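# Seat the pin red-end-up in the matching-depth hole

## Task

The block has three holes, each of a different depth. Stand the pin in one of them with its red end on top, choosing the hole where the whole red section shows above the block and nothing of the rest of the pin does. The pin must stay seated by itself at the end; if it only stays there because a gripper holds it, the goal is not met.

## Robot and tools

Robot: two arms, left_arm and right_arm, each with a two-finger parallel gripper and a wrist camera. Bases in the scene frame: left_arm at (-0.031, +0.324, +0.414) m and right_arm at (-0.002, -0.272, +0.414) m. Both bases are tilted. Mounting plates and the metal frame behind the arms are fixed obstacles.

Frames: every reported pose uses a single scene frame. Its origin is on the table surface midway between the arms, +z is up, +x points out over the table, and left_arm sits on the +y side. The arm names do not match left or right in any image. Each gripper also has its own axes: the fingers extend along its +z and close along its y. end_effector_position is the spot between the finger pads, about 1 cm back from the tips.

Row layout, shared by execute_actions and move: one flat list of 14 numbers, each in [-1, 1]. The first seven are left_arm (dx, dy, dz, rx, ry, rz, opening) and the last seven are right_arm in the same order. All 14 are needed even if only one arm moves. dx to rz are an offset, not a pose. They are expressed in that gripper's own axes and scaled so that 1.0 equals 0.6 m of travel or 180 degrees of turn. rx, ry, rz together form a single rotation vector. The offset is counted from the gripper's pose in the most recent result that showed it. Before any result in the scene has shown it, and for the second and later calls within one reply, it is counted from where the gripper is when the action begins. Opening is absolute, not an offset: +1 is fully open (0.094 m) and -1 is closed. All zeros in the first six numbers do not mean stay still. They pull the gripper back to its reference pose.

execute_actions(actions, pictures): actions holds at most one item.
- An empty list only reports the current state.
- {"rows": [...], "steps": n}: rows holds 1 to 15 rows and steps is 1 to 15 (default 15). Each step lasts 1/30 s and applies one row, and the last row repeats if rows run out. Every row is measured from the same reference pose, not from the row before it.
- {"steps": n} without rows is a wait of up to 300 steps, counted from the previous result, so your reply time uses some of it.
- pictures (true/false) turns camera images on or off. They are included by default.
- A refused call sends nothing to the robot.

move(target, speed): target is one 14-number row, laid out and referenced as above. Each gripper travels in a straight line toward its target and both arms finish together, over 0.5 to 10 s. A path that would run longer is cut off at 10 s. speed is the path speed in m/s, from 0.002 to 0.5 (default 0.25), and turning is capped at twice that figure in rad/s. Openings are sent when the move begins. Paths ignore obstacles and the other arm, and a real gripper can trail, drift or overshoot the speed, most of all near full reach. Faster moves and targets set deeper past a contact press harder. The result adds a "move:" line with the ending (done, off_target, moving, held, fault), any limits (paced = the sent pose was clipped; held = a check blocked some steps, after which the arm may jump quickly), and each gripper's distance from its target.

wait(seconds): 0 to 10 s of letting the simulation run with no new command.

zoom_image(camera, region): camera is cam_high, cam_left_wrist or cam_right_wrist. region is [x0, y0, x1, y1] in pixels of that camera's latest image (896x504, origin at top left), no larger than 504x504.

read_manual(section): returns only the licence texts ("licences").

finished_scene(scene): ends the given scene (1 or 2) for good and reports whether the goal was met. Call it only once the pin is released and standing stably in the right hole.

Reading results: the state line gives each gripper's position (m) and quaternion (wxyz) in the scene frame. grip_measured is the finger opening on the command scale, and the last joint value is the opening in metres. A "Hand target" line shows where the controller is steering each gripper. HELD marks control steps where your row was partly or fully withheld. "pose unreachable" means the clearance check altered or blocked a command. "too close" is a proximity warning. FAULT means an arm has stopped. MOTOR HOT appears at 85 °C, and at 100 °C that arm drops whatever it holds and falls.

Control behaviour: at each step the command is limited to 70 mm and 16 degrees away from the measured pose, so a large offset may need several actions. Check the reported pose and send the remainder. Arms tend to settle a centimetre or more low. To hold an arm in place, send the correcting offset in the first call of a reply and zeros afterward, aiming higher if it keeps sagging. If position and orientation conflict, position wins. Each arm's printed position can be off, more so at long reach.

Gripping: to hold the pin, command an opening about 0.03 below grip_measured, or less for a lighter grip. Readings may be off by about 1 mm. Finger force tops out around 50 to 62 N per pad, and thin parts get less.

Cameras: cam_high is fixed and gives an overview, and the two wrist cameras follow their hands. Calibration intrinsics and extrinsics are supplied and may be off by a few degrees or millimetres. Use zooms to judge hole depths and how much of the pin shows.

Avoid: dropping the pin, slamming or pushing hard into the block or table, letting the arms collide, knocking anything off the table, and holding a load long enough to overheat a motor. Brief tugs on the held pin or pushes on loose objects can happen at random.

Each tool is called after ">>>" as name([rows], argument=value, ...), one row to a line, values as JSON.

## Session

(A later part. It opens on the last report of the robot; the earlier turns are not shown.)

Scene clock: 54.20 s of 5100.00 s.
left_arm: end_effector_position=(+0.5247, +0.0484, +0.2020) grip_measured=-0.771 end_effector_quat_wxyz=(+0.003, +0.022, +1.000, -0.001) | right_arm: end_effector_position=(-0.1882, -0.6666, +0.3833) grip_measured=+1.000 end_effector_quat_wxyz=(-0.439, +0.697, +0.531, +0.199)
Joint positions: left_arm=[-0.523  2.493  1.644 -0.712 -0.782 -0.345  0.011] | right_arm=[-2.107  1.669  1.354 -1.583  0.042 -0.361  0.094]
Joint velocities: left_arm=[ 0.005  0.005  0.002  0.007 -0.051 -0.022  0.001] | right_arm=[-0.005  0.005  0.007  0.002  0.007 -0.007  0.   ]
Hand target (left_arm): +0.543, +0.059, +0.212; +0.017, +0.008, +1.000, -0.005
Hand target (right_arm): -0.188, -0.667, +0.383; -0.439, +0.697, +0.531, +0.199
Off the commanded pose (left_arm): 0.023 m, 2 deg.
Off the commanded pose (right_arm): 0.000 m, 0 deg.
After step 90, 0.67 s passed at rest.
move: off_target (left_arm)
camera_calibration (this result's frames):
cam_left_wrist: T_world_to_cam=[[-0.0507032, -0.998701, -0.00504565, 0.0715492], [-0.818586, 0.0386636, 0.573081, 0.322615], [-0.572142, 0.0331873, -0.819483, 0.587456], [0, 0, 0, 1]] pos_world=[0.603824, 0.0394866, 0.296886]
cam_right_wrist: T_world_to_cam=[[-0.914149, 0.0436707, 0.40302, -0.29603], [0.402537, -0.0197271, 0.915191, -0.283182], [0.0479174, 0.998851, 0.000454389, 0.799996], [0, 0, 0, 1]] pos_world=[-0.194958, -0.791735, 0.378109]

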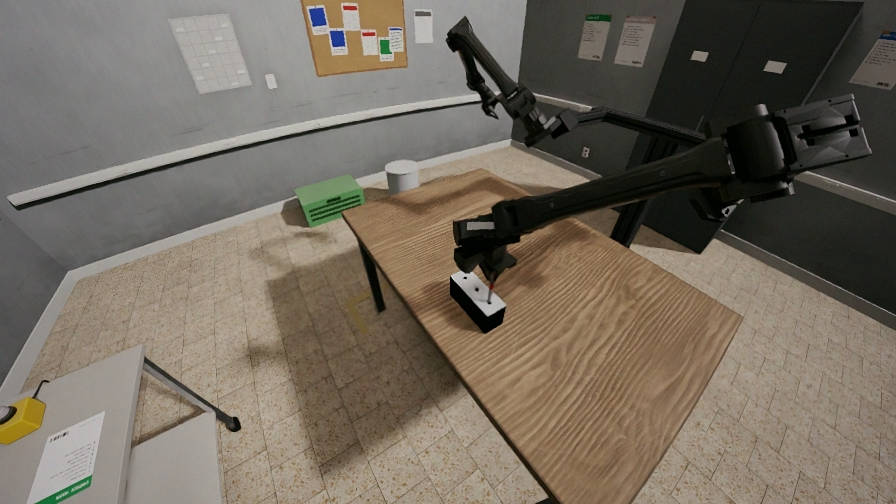

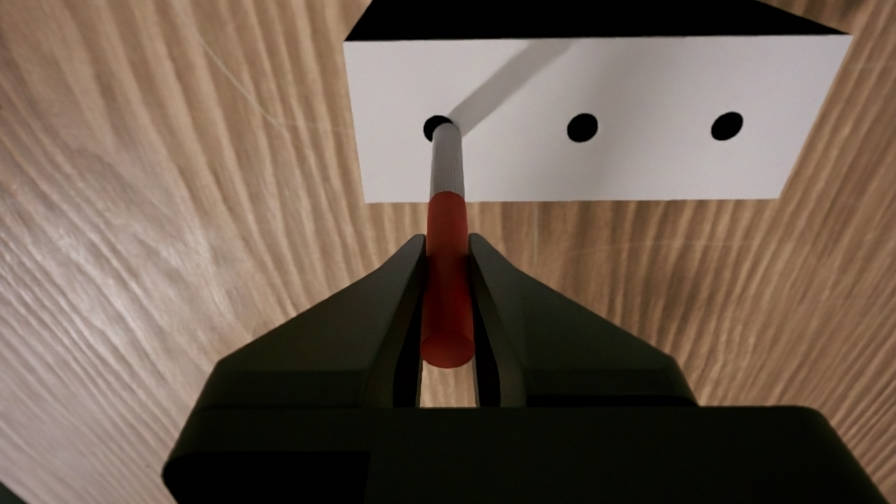

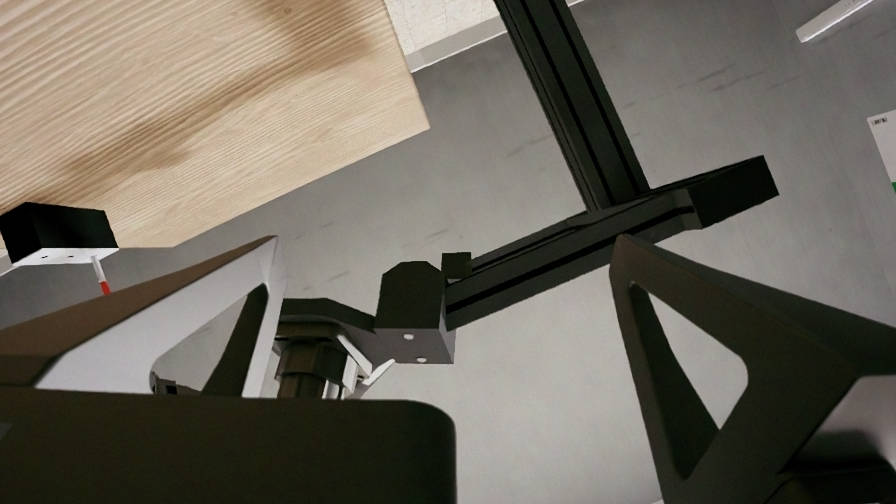

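>>> move(target=[-0.030,0.025,-0.011,0.002,-0.007,-0.007,-0.8,0,0,0,0,0,0,1], speed=0.02)

>>> zoom_image(camera="cam_left_wrist", region=[370, 70, 530, 210])

Scene clock: 62.90 s of 5100.00 s.
left_arm: end_effector_position=(+0.5250, +0.0502, +0.2004) grip_measured=-0.771 end_effector_quat_wxyz=(+0.001, +0.026, +1.000, -0.001) | right_arm: end_effector_position=(-0.1882, -0.6666, +0.3833) grip_measured=+1.000 end_effector_quat_wxyz=(-0.439, +0.697, +0.531, +0.199)
Joint positions: left_arm=[-0.519  2.493  1.644 -0.712 -0.782 -0.334  0.011] | right_arm=[-2.107  1.669  1.354 -1.583  0.042 -0.361  0.094]
Joint velocities: left_arm=[ 0.005 -0.005 -0.002 -0.012 -0.007  0.022  0.001] | right_arm=[-0.005 -0.024 -0.012  0.007  0.037  0.022  0.   ]
Hand target (left_arm): +0.543, +0.063, +0.208; +0.013, +0.011, +1.000, -0.004
Hand target (right_arm): -0.188, -0.667, +0.383; -0.439, +0.697, +0.531, +0.199
Off the commanded pose (left_arm): 0.024 m, 2 deg.
Off the commanded pose (right_arm): 0.000 m, 0 deg.
After step 90, 4.27 s passed at rest.
move: off_target (left_arm)
camera_calibration (this result's frames):
cam_left_wrist: T_world_to_cam=[[-0.0590622, -0.998236, -0.00599416, 0.0778285], [-0.816828, 0.0448753, 0.575134, 0.322032], [-0.57385, 0.0388648, -0.818037, 0.58648], [0, 0, 0, 1]] pos_world=[0.604193, 0.0404465, 0.295018]
cam_right_wrist: T_world_to_cam=[[-0.914149, 0.0436707, 0.40302, -0.29603], [0.402537, -0.0197271, 0.915191, -0.283182], [0.0479174, 0.998851, 0.000454389, 0.799996], [0, 0, 0, 1]] pos_world=[-0.194958, -0.791735, 0.378109]

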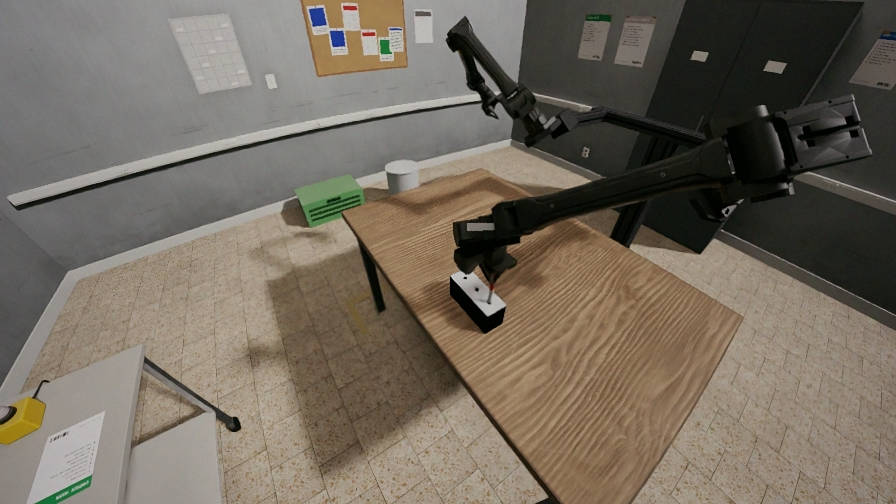

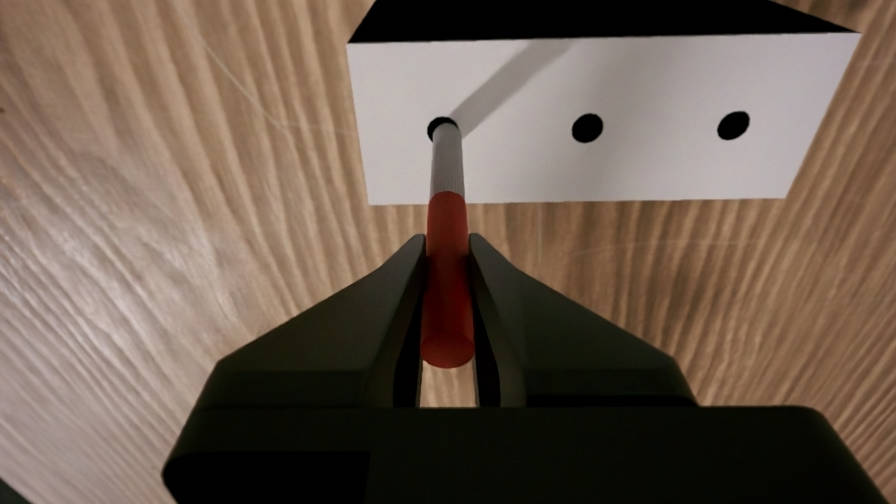

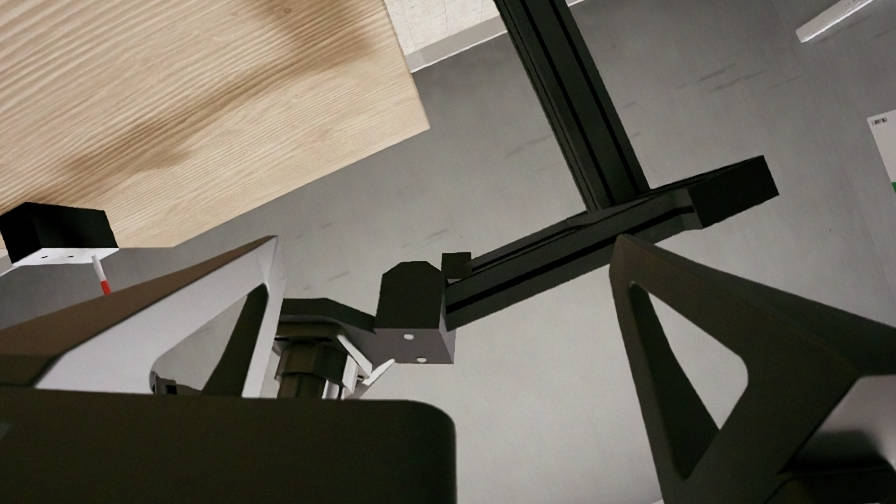

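Region (370, 70, 530, 210) of cam_left_wrist's 896x504 image, scaled by 3.150, with more detail than that image has; it fills the top 441 rows of this view, and the rest is white.

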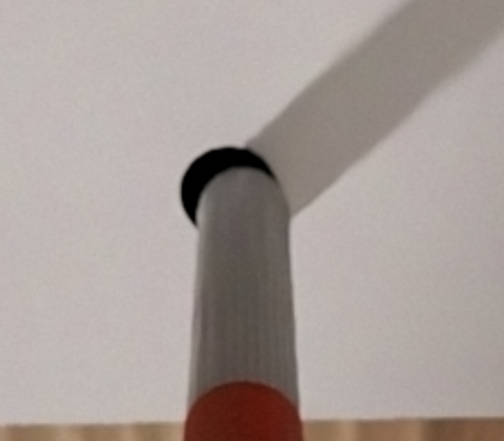

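Now a plain descent with slight bias.

>>> move(target=[-0.008,0.005,0.014,0,-0.002,0,-0.8,0,0,0,0,0,0,1], speed=0.01)

>>> zoom_image(camera="cam_left_wrist", region=[370, 70, 530, 210])

Scene clock: 69.27 s of 5100.00 s.
left_arm: end_effector_position=(+0.5254, +0.0502, +0.2002) grip_measured=-0.771 end_effector_quat_wxyz=(+0.002, +0.032, +0.999, -0.001) | right_arm: end_effector_position=(-0.1882, -0.6666, +0.3833) grip_measured=+1.000 end_effector_quat_wxyz=(-0.439, +0.697, +0.531, +0.199)
Joint positions: left_arm=[-0.519  2.493  1.644 -0.709 -0.782 -0.32   0.011] | right_arm=[-2.107  1.669  1.354 -1.583  0.042 -0.361  0.094]
Joint velocities: left_arm=[-0.005 -0.005  0.017 -0.002 -0.007 -0.037 -0.   ] | right_arm=[ 0.005 -0.015  0.002 -0.002  0.037 -0.066  0.   ]
Hand target (left_arm): +0.530, +0.053, +0.192; +0.004, +0.026, +1.000, -0.001
Hand target (right_arm): -0.188, -0.667, +0.383; -0.439, +0.697, +0.531, +0.199
Off the commanded pose (left_arm): 0.010 m, 1 deg.
Off the commanded pose (right_arm): 0.000 m, 0 deg.
After step 90, 2.13 s passed at rest.
move: done
camera_calibration (this result's frames):
cam_left_wrist: T_world_to_cam=[[-0.0716388, -0.997415, -0.00561653, 0.084348], [-0.816933, 0.0554432, 0.574062, 0.322223], [-0.572267, 0.0457134, -0.818793, 0.585571], [0, 0, 0, 1]] pos_world=[0.60438, 0.0394964, 0.294959]
cam_right_wrist: T_world_to_cam=[[-0.914149, 0.0436707, 0.40302, -0.29603], [0.402537, -0.0197271, 0.915191, -0.283182], [0.0479174, 0.998851, 0.000454389, 0.799996], [0, 0, 0, 1]] pos_world=[-0.194958, -0.791735, 0.378109]

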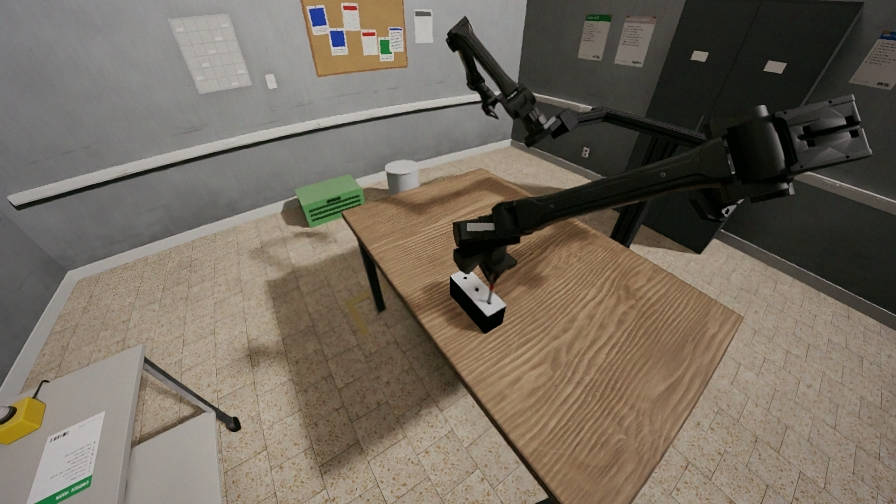

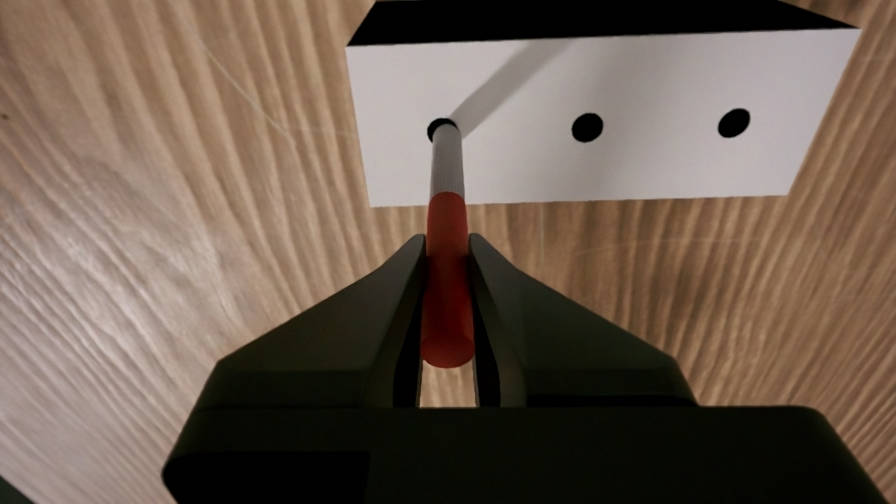

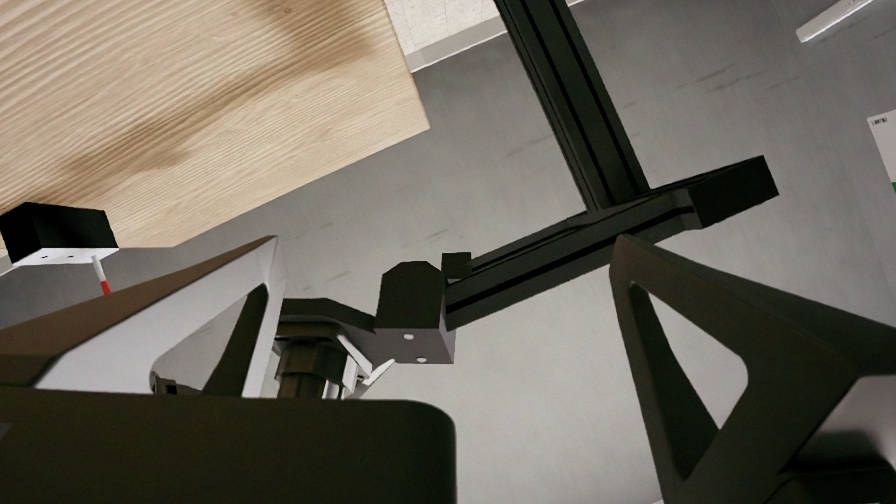

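Region (370, 70, 530, 210) of cam_left_wrist's 896x504 image, scaled by 3.150, with more detail than that image has; it fills the top 441 rows of this view, and the rest is white.

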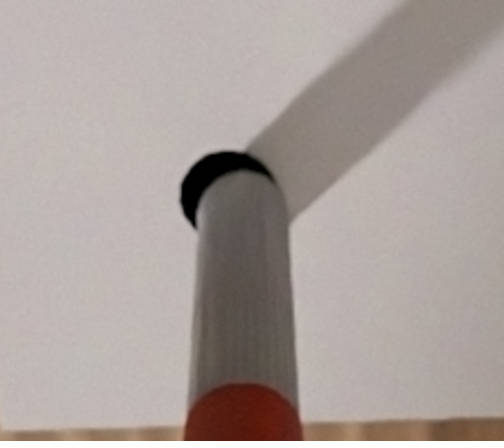

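>>> move(target=[-0.008,0.014,0.010,-0.002,-0.002,-0.004,-0.8,0,0,0,0,0,0,1], speed=0.01)

>>> zoom_image(camera="cam_left_wrist", region=[370, 70, 530, 210])

Scene clock: 76.37 s of 5100.00 s.
left_arm: end_effector_position=(+0.5254, +0.0503, +0.2002) grip_measured=-0.771 end_effector_quat_wxyz=(+0.002, +0.034, +0.999, -0.001) | right_arm: end_effector_position=(-0.1882, -0.6666, +0.3833) grip_measured=+1.000 end_effector_quat_wxyz=(-0.439, +0.697, +0.531, +0.199)
Joint positions: left_arm=[-0.519  2.493  1.644 -0.709 -0.783 -0.316  0.011] | right_arm=[-2.107  1.669  1.354 -1.583  0.042 -0.361  0.094]
Joint velocities: left_arm=[-0.005 -0.015 -0.007  0.002 -0.007 -0.007  0.   ] | right_arm=[-0.005 -0.015  0.007  0.007  0.022  0.007  0.   ]
Hand target (left_arm): +0.531, +0.058, +0.194; +0.005, +0.026, +1.000, +0.002
Hand target (right_arm): -0.188, -0.667, +0.383; -0.439, +0.697, +0.531, +0.199
Off the commanded pose (left_arm): 0.011 m, 1 deg.
Off the commanded pose (right_arm): 0.000 m, 0 deg.
After step 90, 2.73 s passed at rest.
move: off_target (left_arm)
camera_calibration (this result's frames):
cam_left_wrist: T_world_to_cam=[[-0.0750575, -0.997159, -0.00635759, 0.0864046], [-0.816906, 0.0578309, 0.573864, 0.322162], [-0.571866, 0.0482663, -0.818926, 0.585281], [0, 0, 0, 1]] pos_world=[0.604364, 0.0392788, 0.294974]
cam_right_wrist: T_world_to_cam=[[-0.914149, 0.0436707, 0.40302, -0.29603], [0.402537, -0.0197271, 0.915191, -0.283182], [0.0479174, 0.998851, 0.000454389, 0.799996], [0, 0, 0, 1]] pos_world=[-0.194958, -0.791735, 0.378109]

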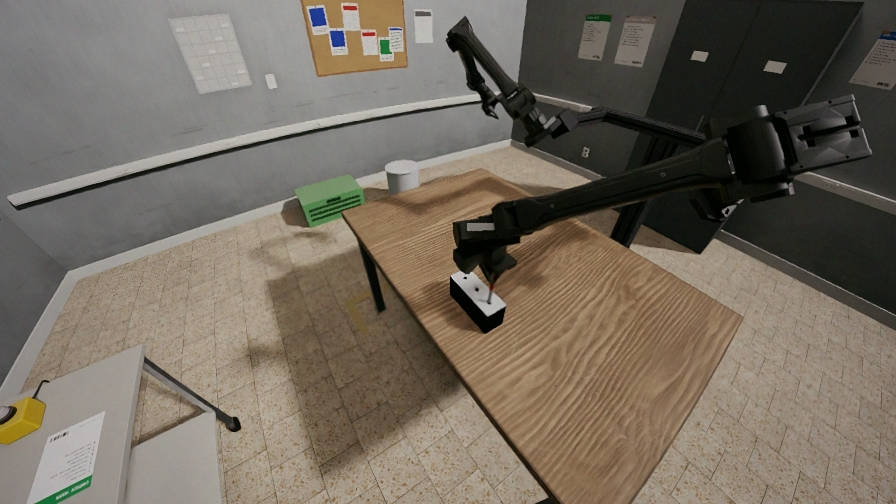

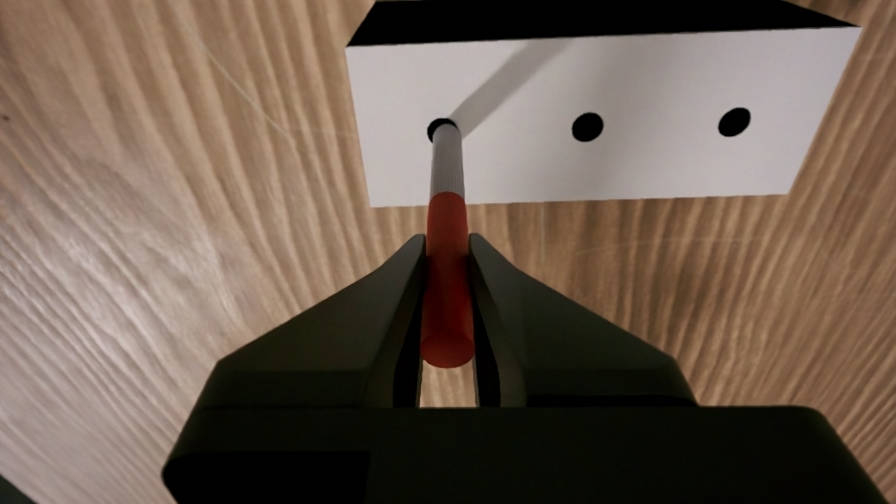

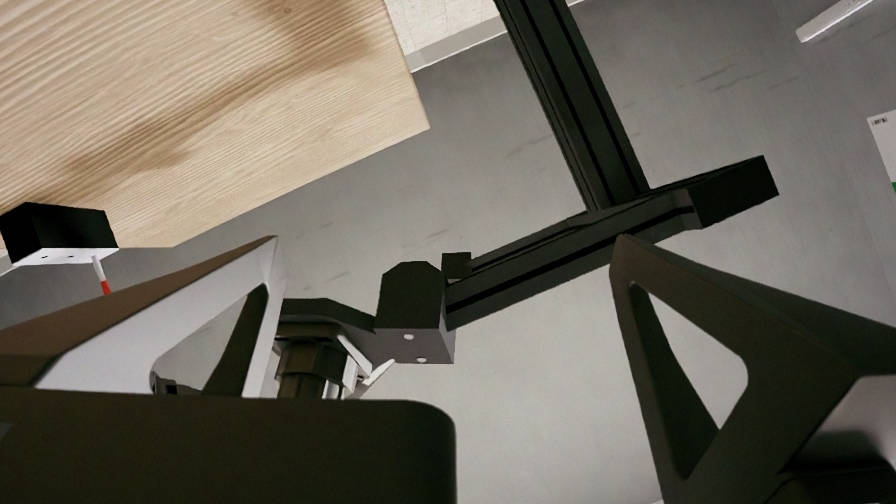

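Region (370, 70, 530, 210) of cam_left_wrist's 896x504 image, scaled by 3.150, with more detail than that image has; it fills the top 441 rows of this view, and the rest is white.

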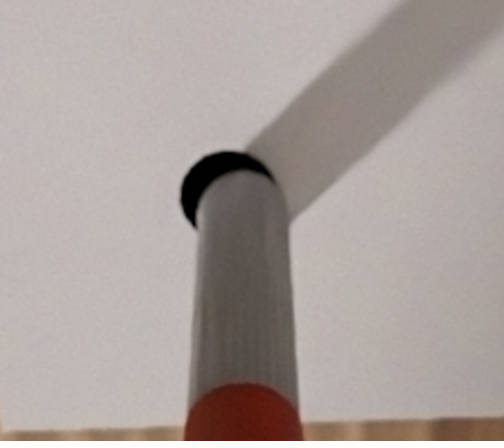

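>>> move(target=[-0.010,0.005,-0.003,-0.005,-0.008,0,-0.8,0,0,0,0,0,0,1], speed=0.01)

>>> zoom_image(camera="cam_left_wrist", region=[370, 70, 530, 210])

Scene clock: 83.20 s of 5100.00 s.
left_arm: end_effector_position=(+0.5266, +0.0521, +0.2000) grip_measured=-0.771 end_effector_quat_wxyz=(+0.006, +0.036, +0.999, +0.005) | right_arm: end_effector_position=(-0.1882, -0.6666, +0.3833) grip_measured=+1.000 end_effector_quat_wxyz=(-0.439, +0.697, +0.531, +0.199)
Joint positions: left_arm=[-0.519  2.493  1.643 -0.704 -0.797 -0.31   0.011] | right_arm=[-2.107  1.669  1.354 -1.583  0.042 -0.361  0.094]
Joint velocities: left_arm=[-0.005 -0.015 -0.012  0.007  0.022 -0.022  0.001] | right_arm=[-0.005 -0.005 -0.002  0.002 -0.022  0.022  0.   ]
Hand target (left_arm): +0.532, +0.053, +0.202; +0.015, +0.034, +0.999, +0.007
Hand target (right_arm): -0.188, -0.667, +0.383; -0.439, +0.697, +0.531, +0.199
Off the commanded pose (left_arm): 0.005 m, 1 deg.
Off the commanded pose (right_arm): 0.000 m, 0 deg.
After step 90, 2.13 s passed at rest.
move: done
camera_calibration (this result's frames):
cam_left_wrist: T_world_to_cam=[[-0.0780056, -0.996773, -0.0189499, 0.0923967], [-0.821302, 0.0534754, 0.567982, 0.326859], [-0.565136, 0.0598694, -0.822823, 0.582278], [0, 0, 0, 1]] pos_world=[0.604723, 0.039759, 0.295212]
cam_right_wrist: T_world_to_cam=[[-0.914149, 0.0436707, 0.40302, -0.29603], [0.402537, -0.0197271, 0.915191, -0.283182], [0.0479174, 0.998851, 0.000454389, 0.799996], [0, 0, 0, 1]] pos_world=[-0.194958, -0.791735, 0.378109]

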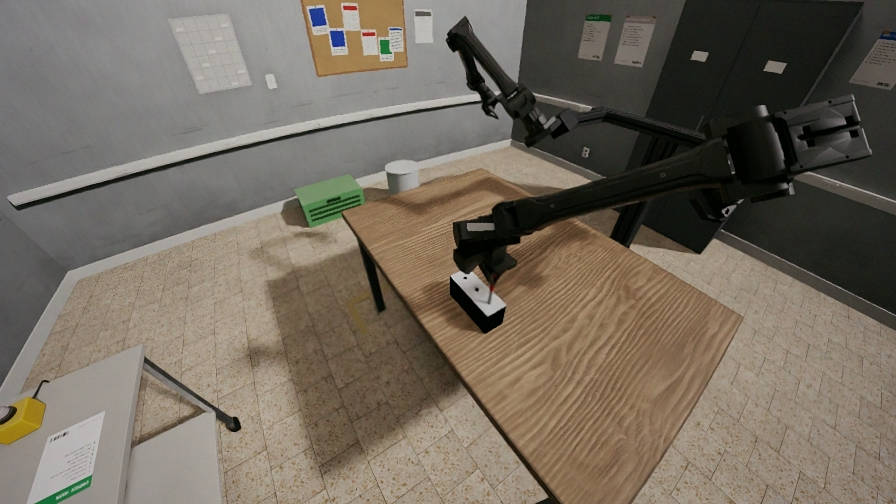

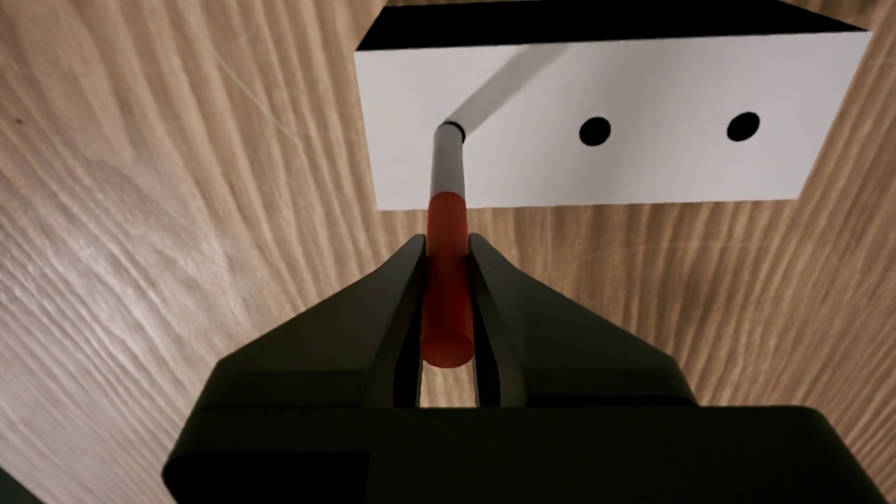

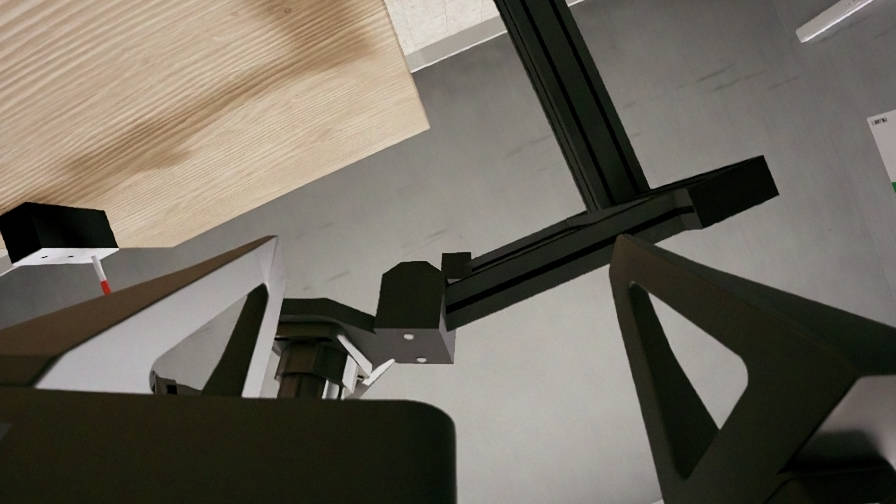

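Region (370, 70, 530, 210) of cam_left_wrist's 896x504 image, scaled by 3.150, with more detail than that image has; it fills the top 441 rows of this view, and the rest is white.

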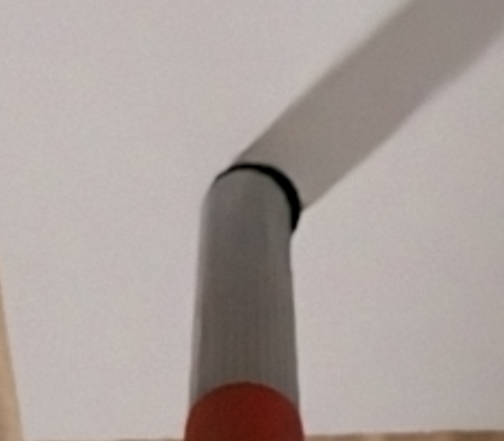

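>>> move(target=[-0.006,-0.004,0.025,0.005,0,0,-0.8,0,0,0,0,0,0,1], speed=0.008)

>>> zoom_image(camera="cam_left_wrist", region=[370, 70, 530, 210])

Scene clock: 89.83 s of 5100.00 s.
left_arm: end_effector_position=(+0.5256, +0.0514, +0.1908) grip_measured=-0.771 end_effector_quat_wxyz=(+0.004, +0.039, +0.999, +0.002) | right_arm: end_effector_position=(-0.1882, -0.6666, +0.3833) grip_measured=+1.000 end_effector_quat_wxyz=(-0.439, +0.697, +0.531, +0.199)
Joint positions: left_arm=[-0.508  2.504  1.643 -0.683 -0.789 -0.289  0.011] | right_arm=[-2.107  1.669  1.354 -1.583  0.042 -0.361  0.094]
Joint velocities: left_arm=[-0.005 -0.005 -0.002 -0.012  0.095 -0.007 -0.   ] | right_arm=[-0.015 -0.015  0.007 -0.002  0.037 -0.037  0.   ]
Hand target (left_arm): +0.530, +0.050, +0.185; +0.006, +0.036, +0.999, -0.002
Hand target (right_arm): -0.188, -0.667, +0.383; -0.439, +0.697, +0.531, +0.199
Off the commanded pose (left_arm): 0.008 m, 1 deg.
Off the commanded pose (right_arm): 0.000 m, 0 deg.
After step 90, 1.47 s passed at rest.
move: done
camera_calibration (this result's frames):
cam_left_wrist: T_world_to_cam=[[-0.0841236, -0.996382, -0.0121162, 0.0933061], [-0.819043, 0.0622155, 0.570349, 0.329172], [-0.567532, 0.0579035, -0.821313, 0.575288], [0, 0, 0, 1]] pos_world=[0.60395, 0.0391776, 0.285879]
cam_right_wrist: T_world_to_cam=[[-0.914149, 0.0436707, 0.40302, -0.29603], [0.402537, -0.0197271, 0.915191, -0.283182], [0.0479174, 0.998851, 0.000454389, 0.799996], [0, 0, 0, 1]] pos_world=[-0.194958, -0.791735, 0.378109]

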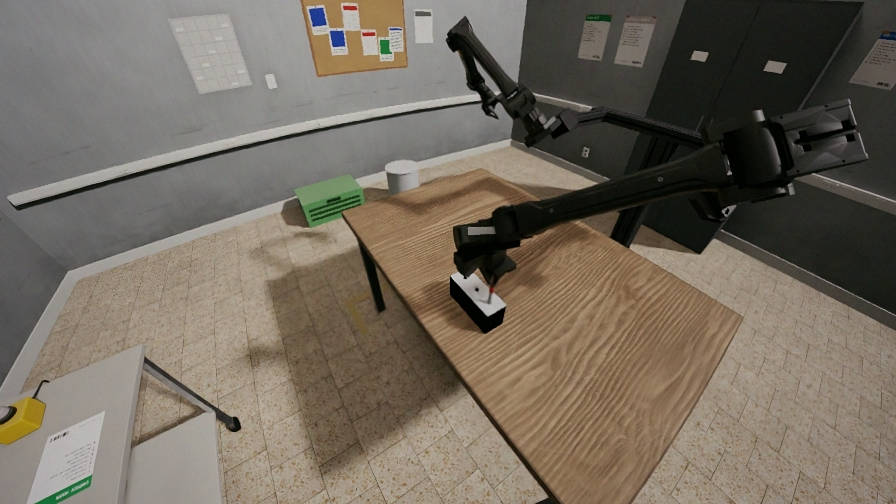

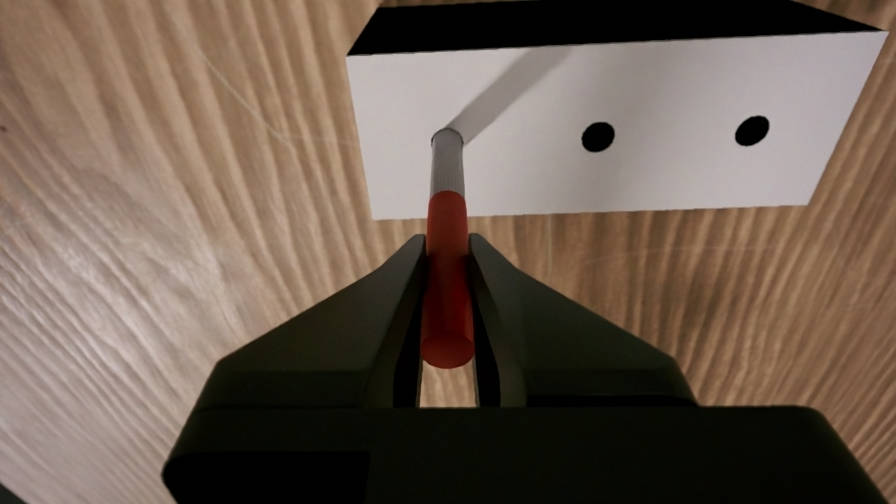

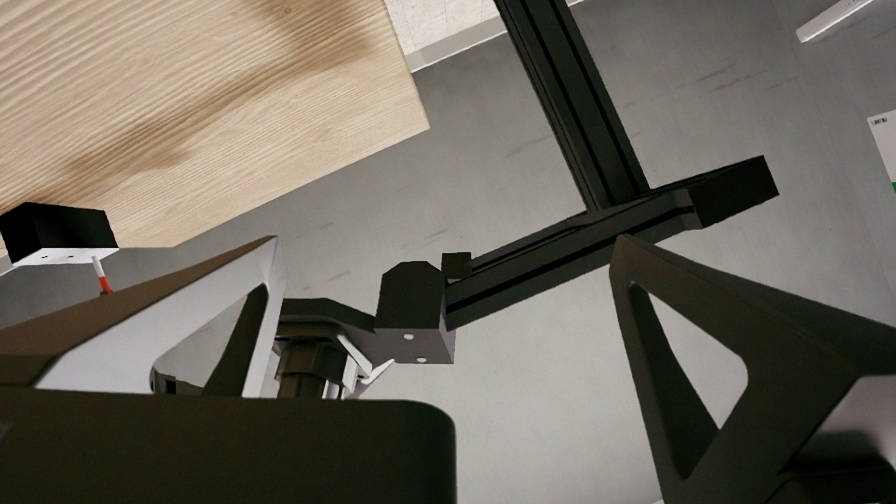

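Region (370, 70, 530, 210) of cam_left_wrist's 896x504 image, scaled by 3.150, with more detail than that image has; it fills the top 441 rows of this view, and the rest is white.

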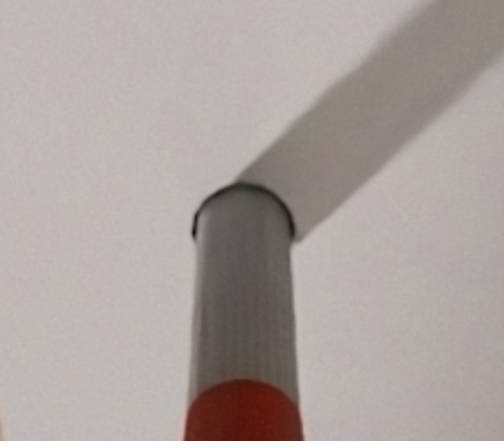

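In.

>>> move(target=[-0.014,0,0.055,0.002,-0.001,0,-0.8,0,0,0,0,0,0,1], speed=0.015)

Scene clock: 98.60 s of 5100.00 s.
left_arm: end_effector_position=(+0.5264, +0.0517, +0.1638) grip_measured=-0.771 end_effector_quat_wxyz=(+0.003, +0.044, +0.999, +0.003) | right_arm: end_effector_position=(-0.1882, -0.6666, +0.3833) grip_measured=+1.000 end_effector_quat_wxyz=(-0.439, +0.697, +0.531, +0.199)
Joint positions: left_arm=[-0.477  2.542  1.659 -0.634 -0.789 -0.238  0.011] | right_arm=[-2.107  1.669  1.354 -1.583  0.042 -0.361  0.094]
Joint velocities: left_arm=[-0.005  0.015  0.007 -0.017 -0.037 -0.007  0.   ] | right_arm=[-0.015 -0.015  0.007 -0.012 -0.022 -0.051  0.   ]
Hand target (left_arm): +0.534, +0.051, +0.158; +0.006, +0.039, +0.999, -0.001
Hand target (right_arm): -0.188, -0.667, +0.383; -0.439, +0.697, +0.531, +0.199
Off the commanded pose (left_arm): 0.010 m, 1 deg.
Off the commanded pose (right_arm): 0.000 m, 0 deg.
After step 90, 3.27 s passed at rest.
move: done
camera_calibration (this result's frames):
cam_left_wrist: T_world_to_cam=[[-0.094731, -0.995412, -0.0134552, 0.099056], [-0.816743, 0.0699857, 0.572741, 0.343255], [-0.569172, 0.0652458, -0.819626, 0.553814], [0, 0, 0, 1]] pos_world=[0.60495, 0.0384445, 0.258657]
cam_right_wrist: T_world_to_cam=[[-0.914149, 0.0436707, 0.40302, -0.29603], [0.402537, -0.0197271, 0.915191, -0.283182], [0.0479174, 0.998851, 0.000454389, 0.799996], [0, 0, 0, 1]] pos_world=[-0.194958, -0.791735, 0.378109]

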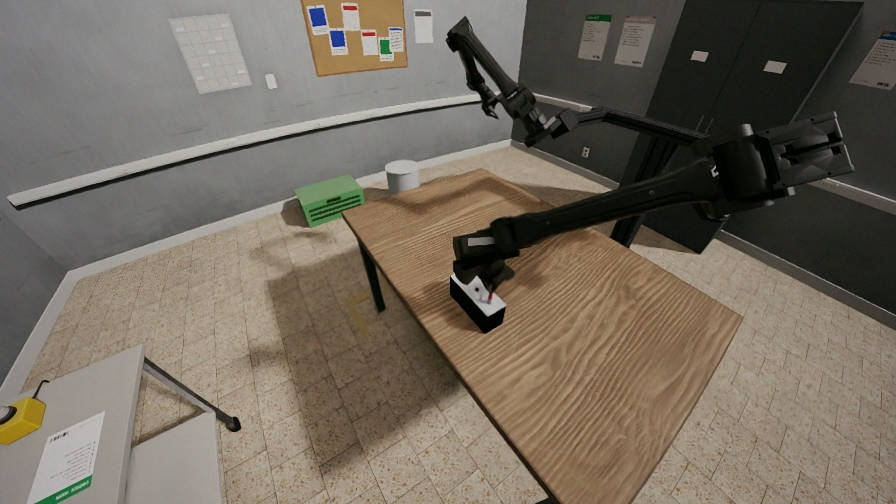

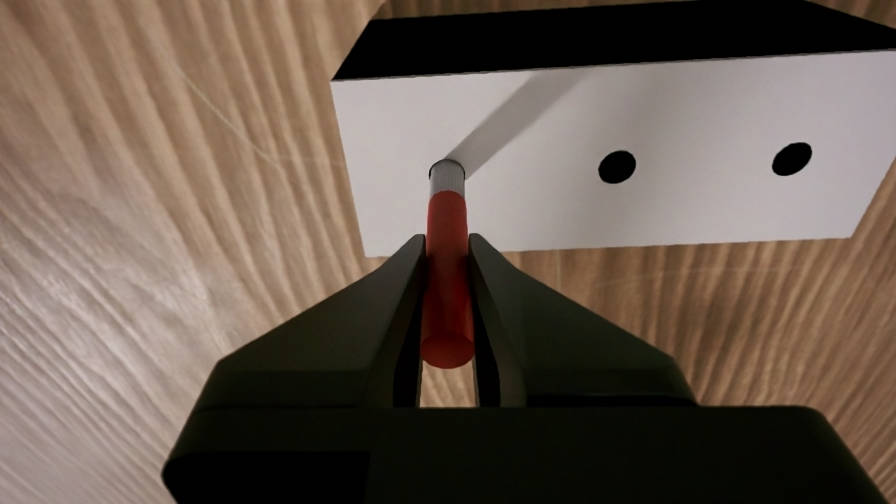

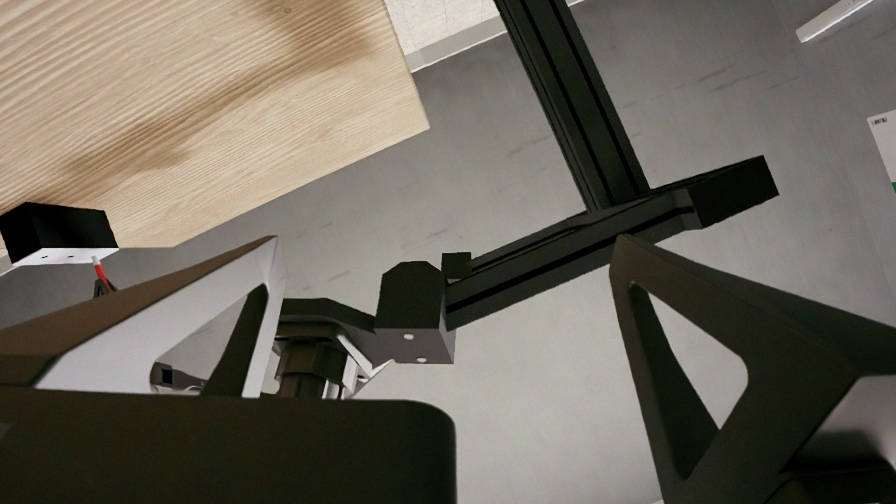

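>>> move(target=[-0.013,0,0.06,0.002,-0.002,0,-0.8,0,0,0,0,0,0,1], speed=0.015)

Scene clock: 104.57 s of 5100.00 s.
left_arm: end_effector_position=(+0.5276, +0.0516, +0.1426) grip_measured=-0.771 end_effector_quat_wxyz=(+0.004, +0.054, +0.999, +0.003) | right_arm: end_effector_position=(-0.1882, -0.6666, +0.3833) grip_measured=+1.000 end_effector_quat_wxyz=(-0.439, +0.697, +0.531, +0.199)
Joint positions: left_arm=[-0.453  2.573  1.673 -0.588 -0.789 -0.18   0.011] | right_arm=[-2.107  1.669  1.354 -1.583  0.042 -0.361  0.094]
Joint velocities: left_arm=[ 0.005 -0.005 -0.012  0.002  0.051 -0.066 -0.   ] | right_arm=[-0.005 -0.024  0.002 -0.012  0.037  0.022  0.   ]
Hand target (left_arm): +0.534, +0.052, +0.128; +0.006, +0.044, +0.999, +0.000
Hand target (right_arm): -0.188, -0.667, +0.383; -0.439, +0.697, +0.531, +0.199
Off the commanded pose (left_arm): 0.016 m, 1 deg.
Off the commanded pose (right_arm): 0.000 m, 0 deg.
After step 90, 0.30 s passed at rest.
move: off_target (left_arm)
camera_calibration (this result's frames):
cam_left_wrist: T_world_to_cam=[[-0.11553, -0.993196, -0.0146705, 0.10982], [-0.816742, 0.0865786, 0.57047, 0.355779], [-0.565318, 0.0778886, -0.821187, 0.534637], [0, 0, 0, 1]] pos_world=[0.605507, 0.036628, 0.237687]
cam_right_wrist: T_world_to_cam=[[-0.914149, 0.0436707, 0.40302, -0.29603], [0.402537, -0.0197271, 0.915191, -0.283182], [0.0479174, 0.998851, 0.000454389, 0.799996], [0, 0, 0, 1]] pos_world=[-0.194958, -0.791735, 0.378109]

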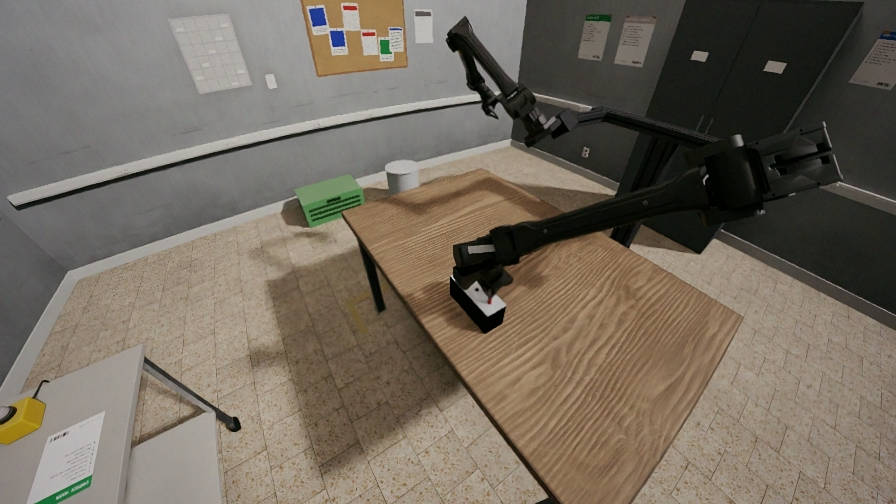

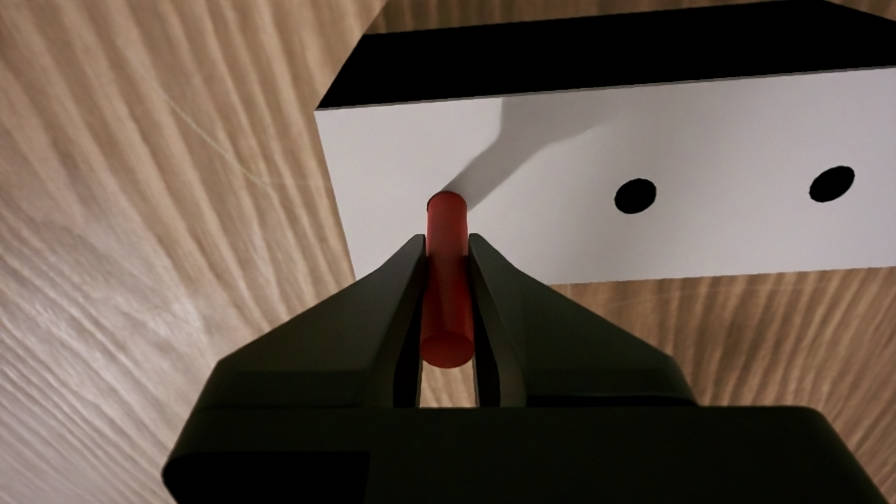

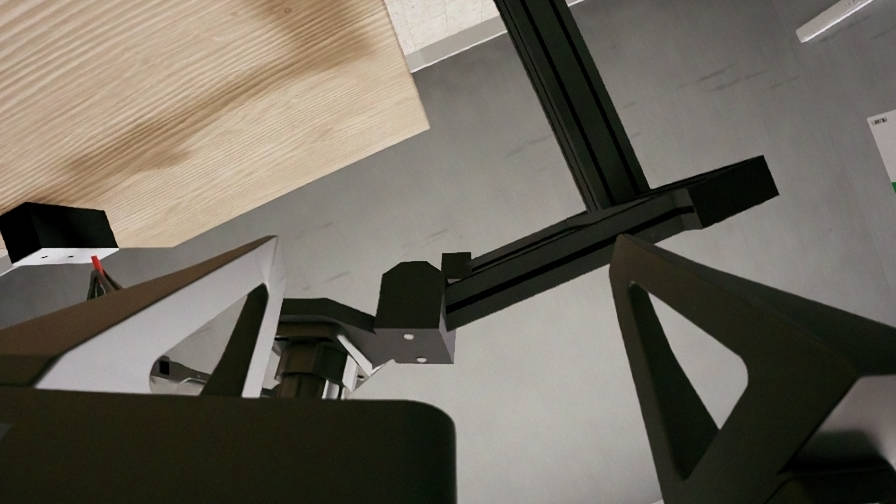

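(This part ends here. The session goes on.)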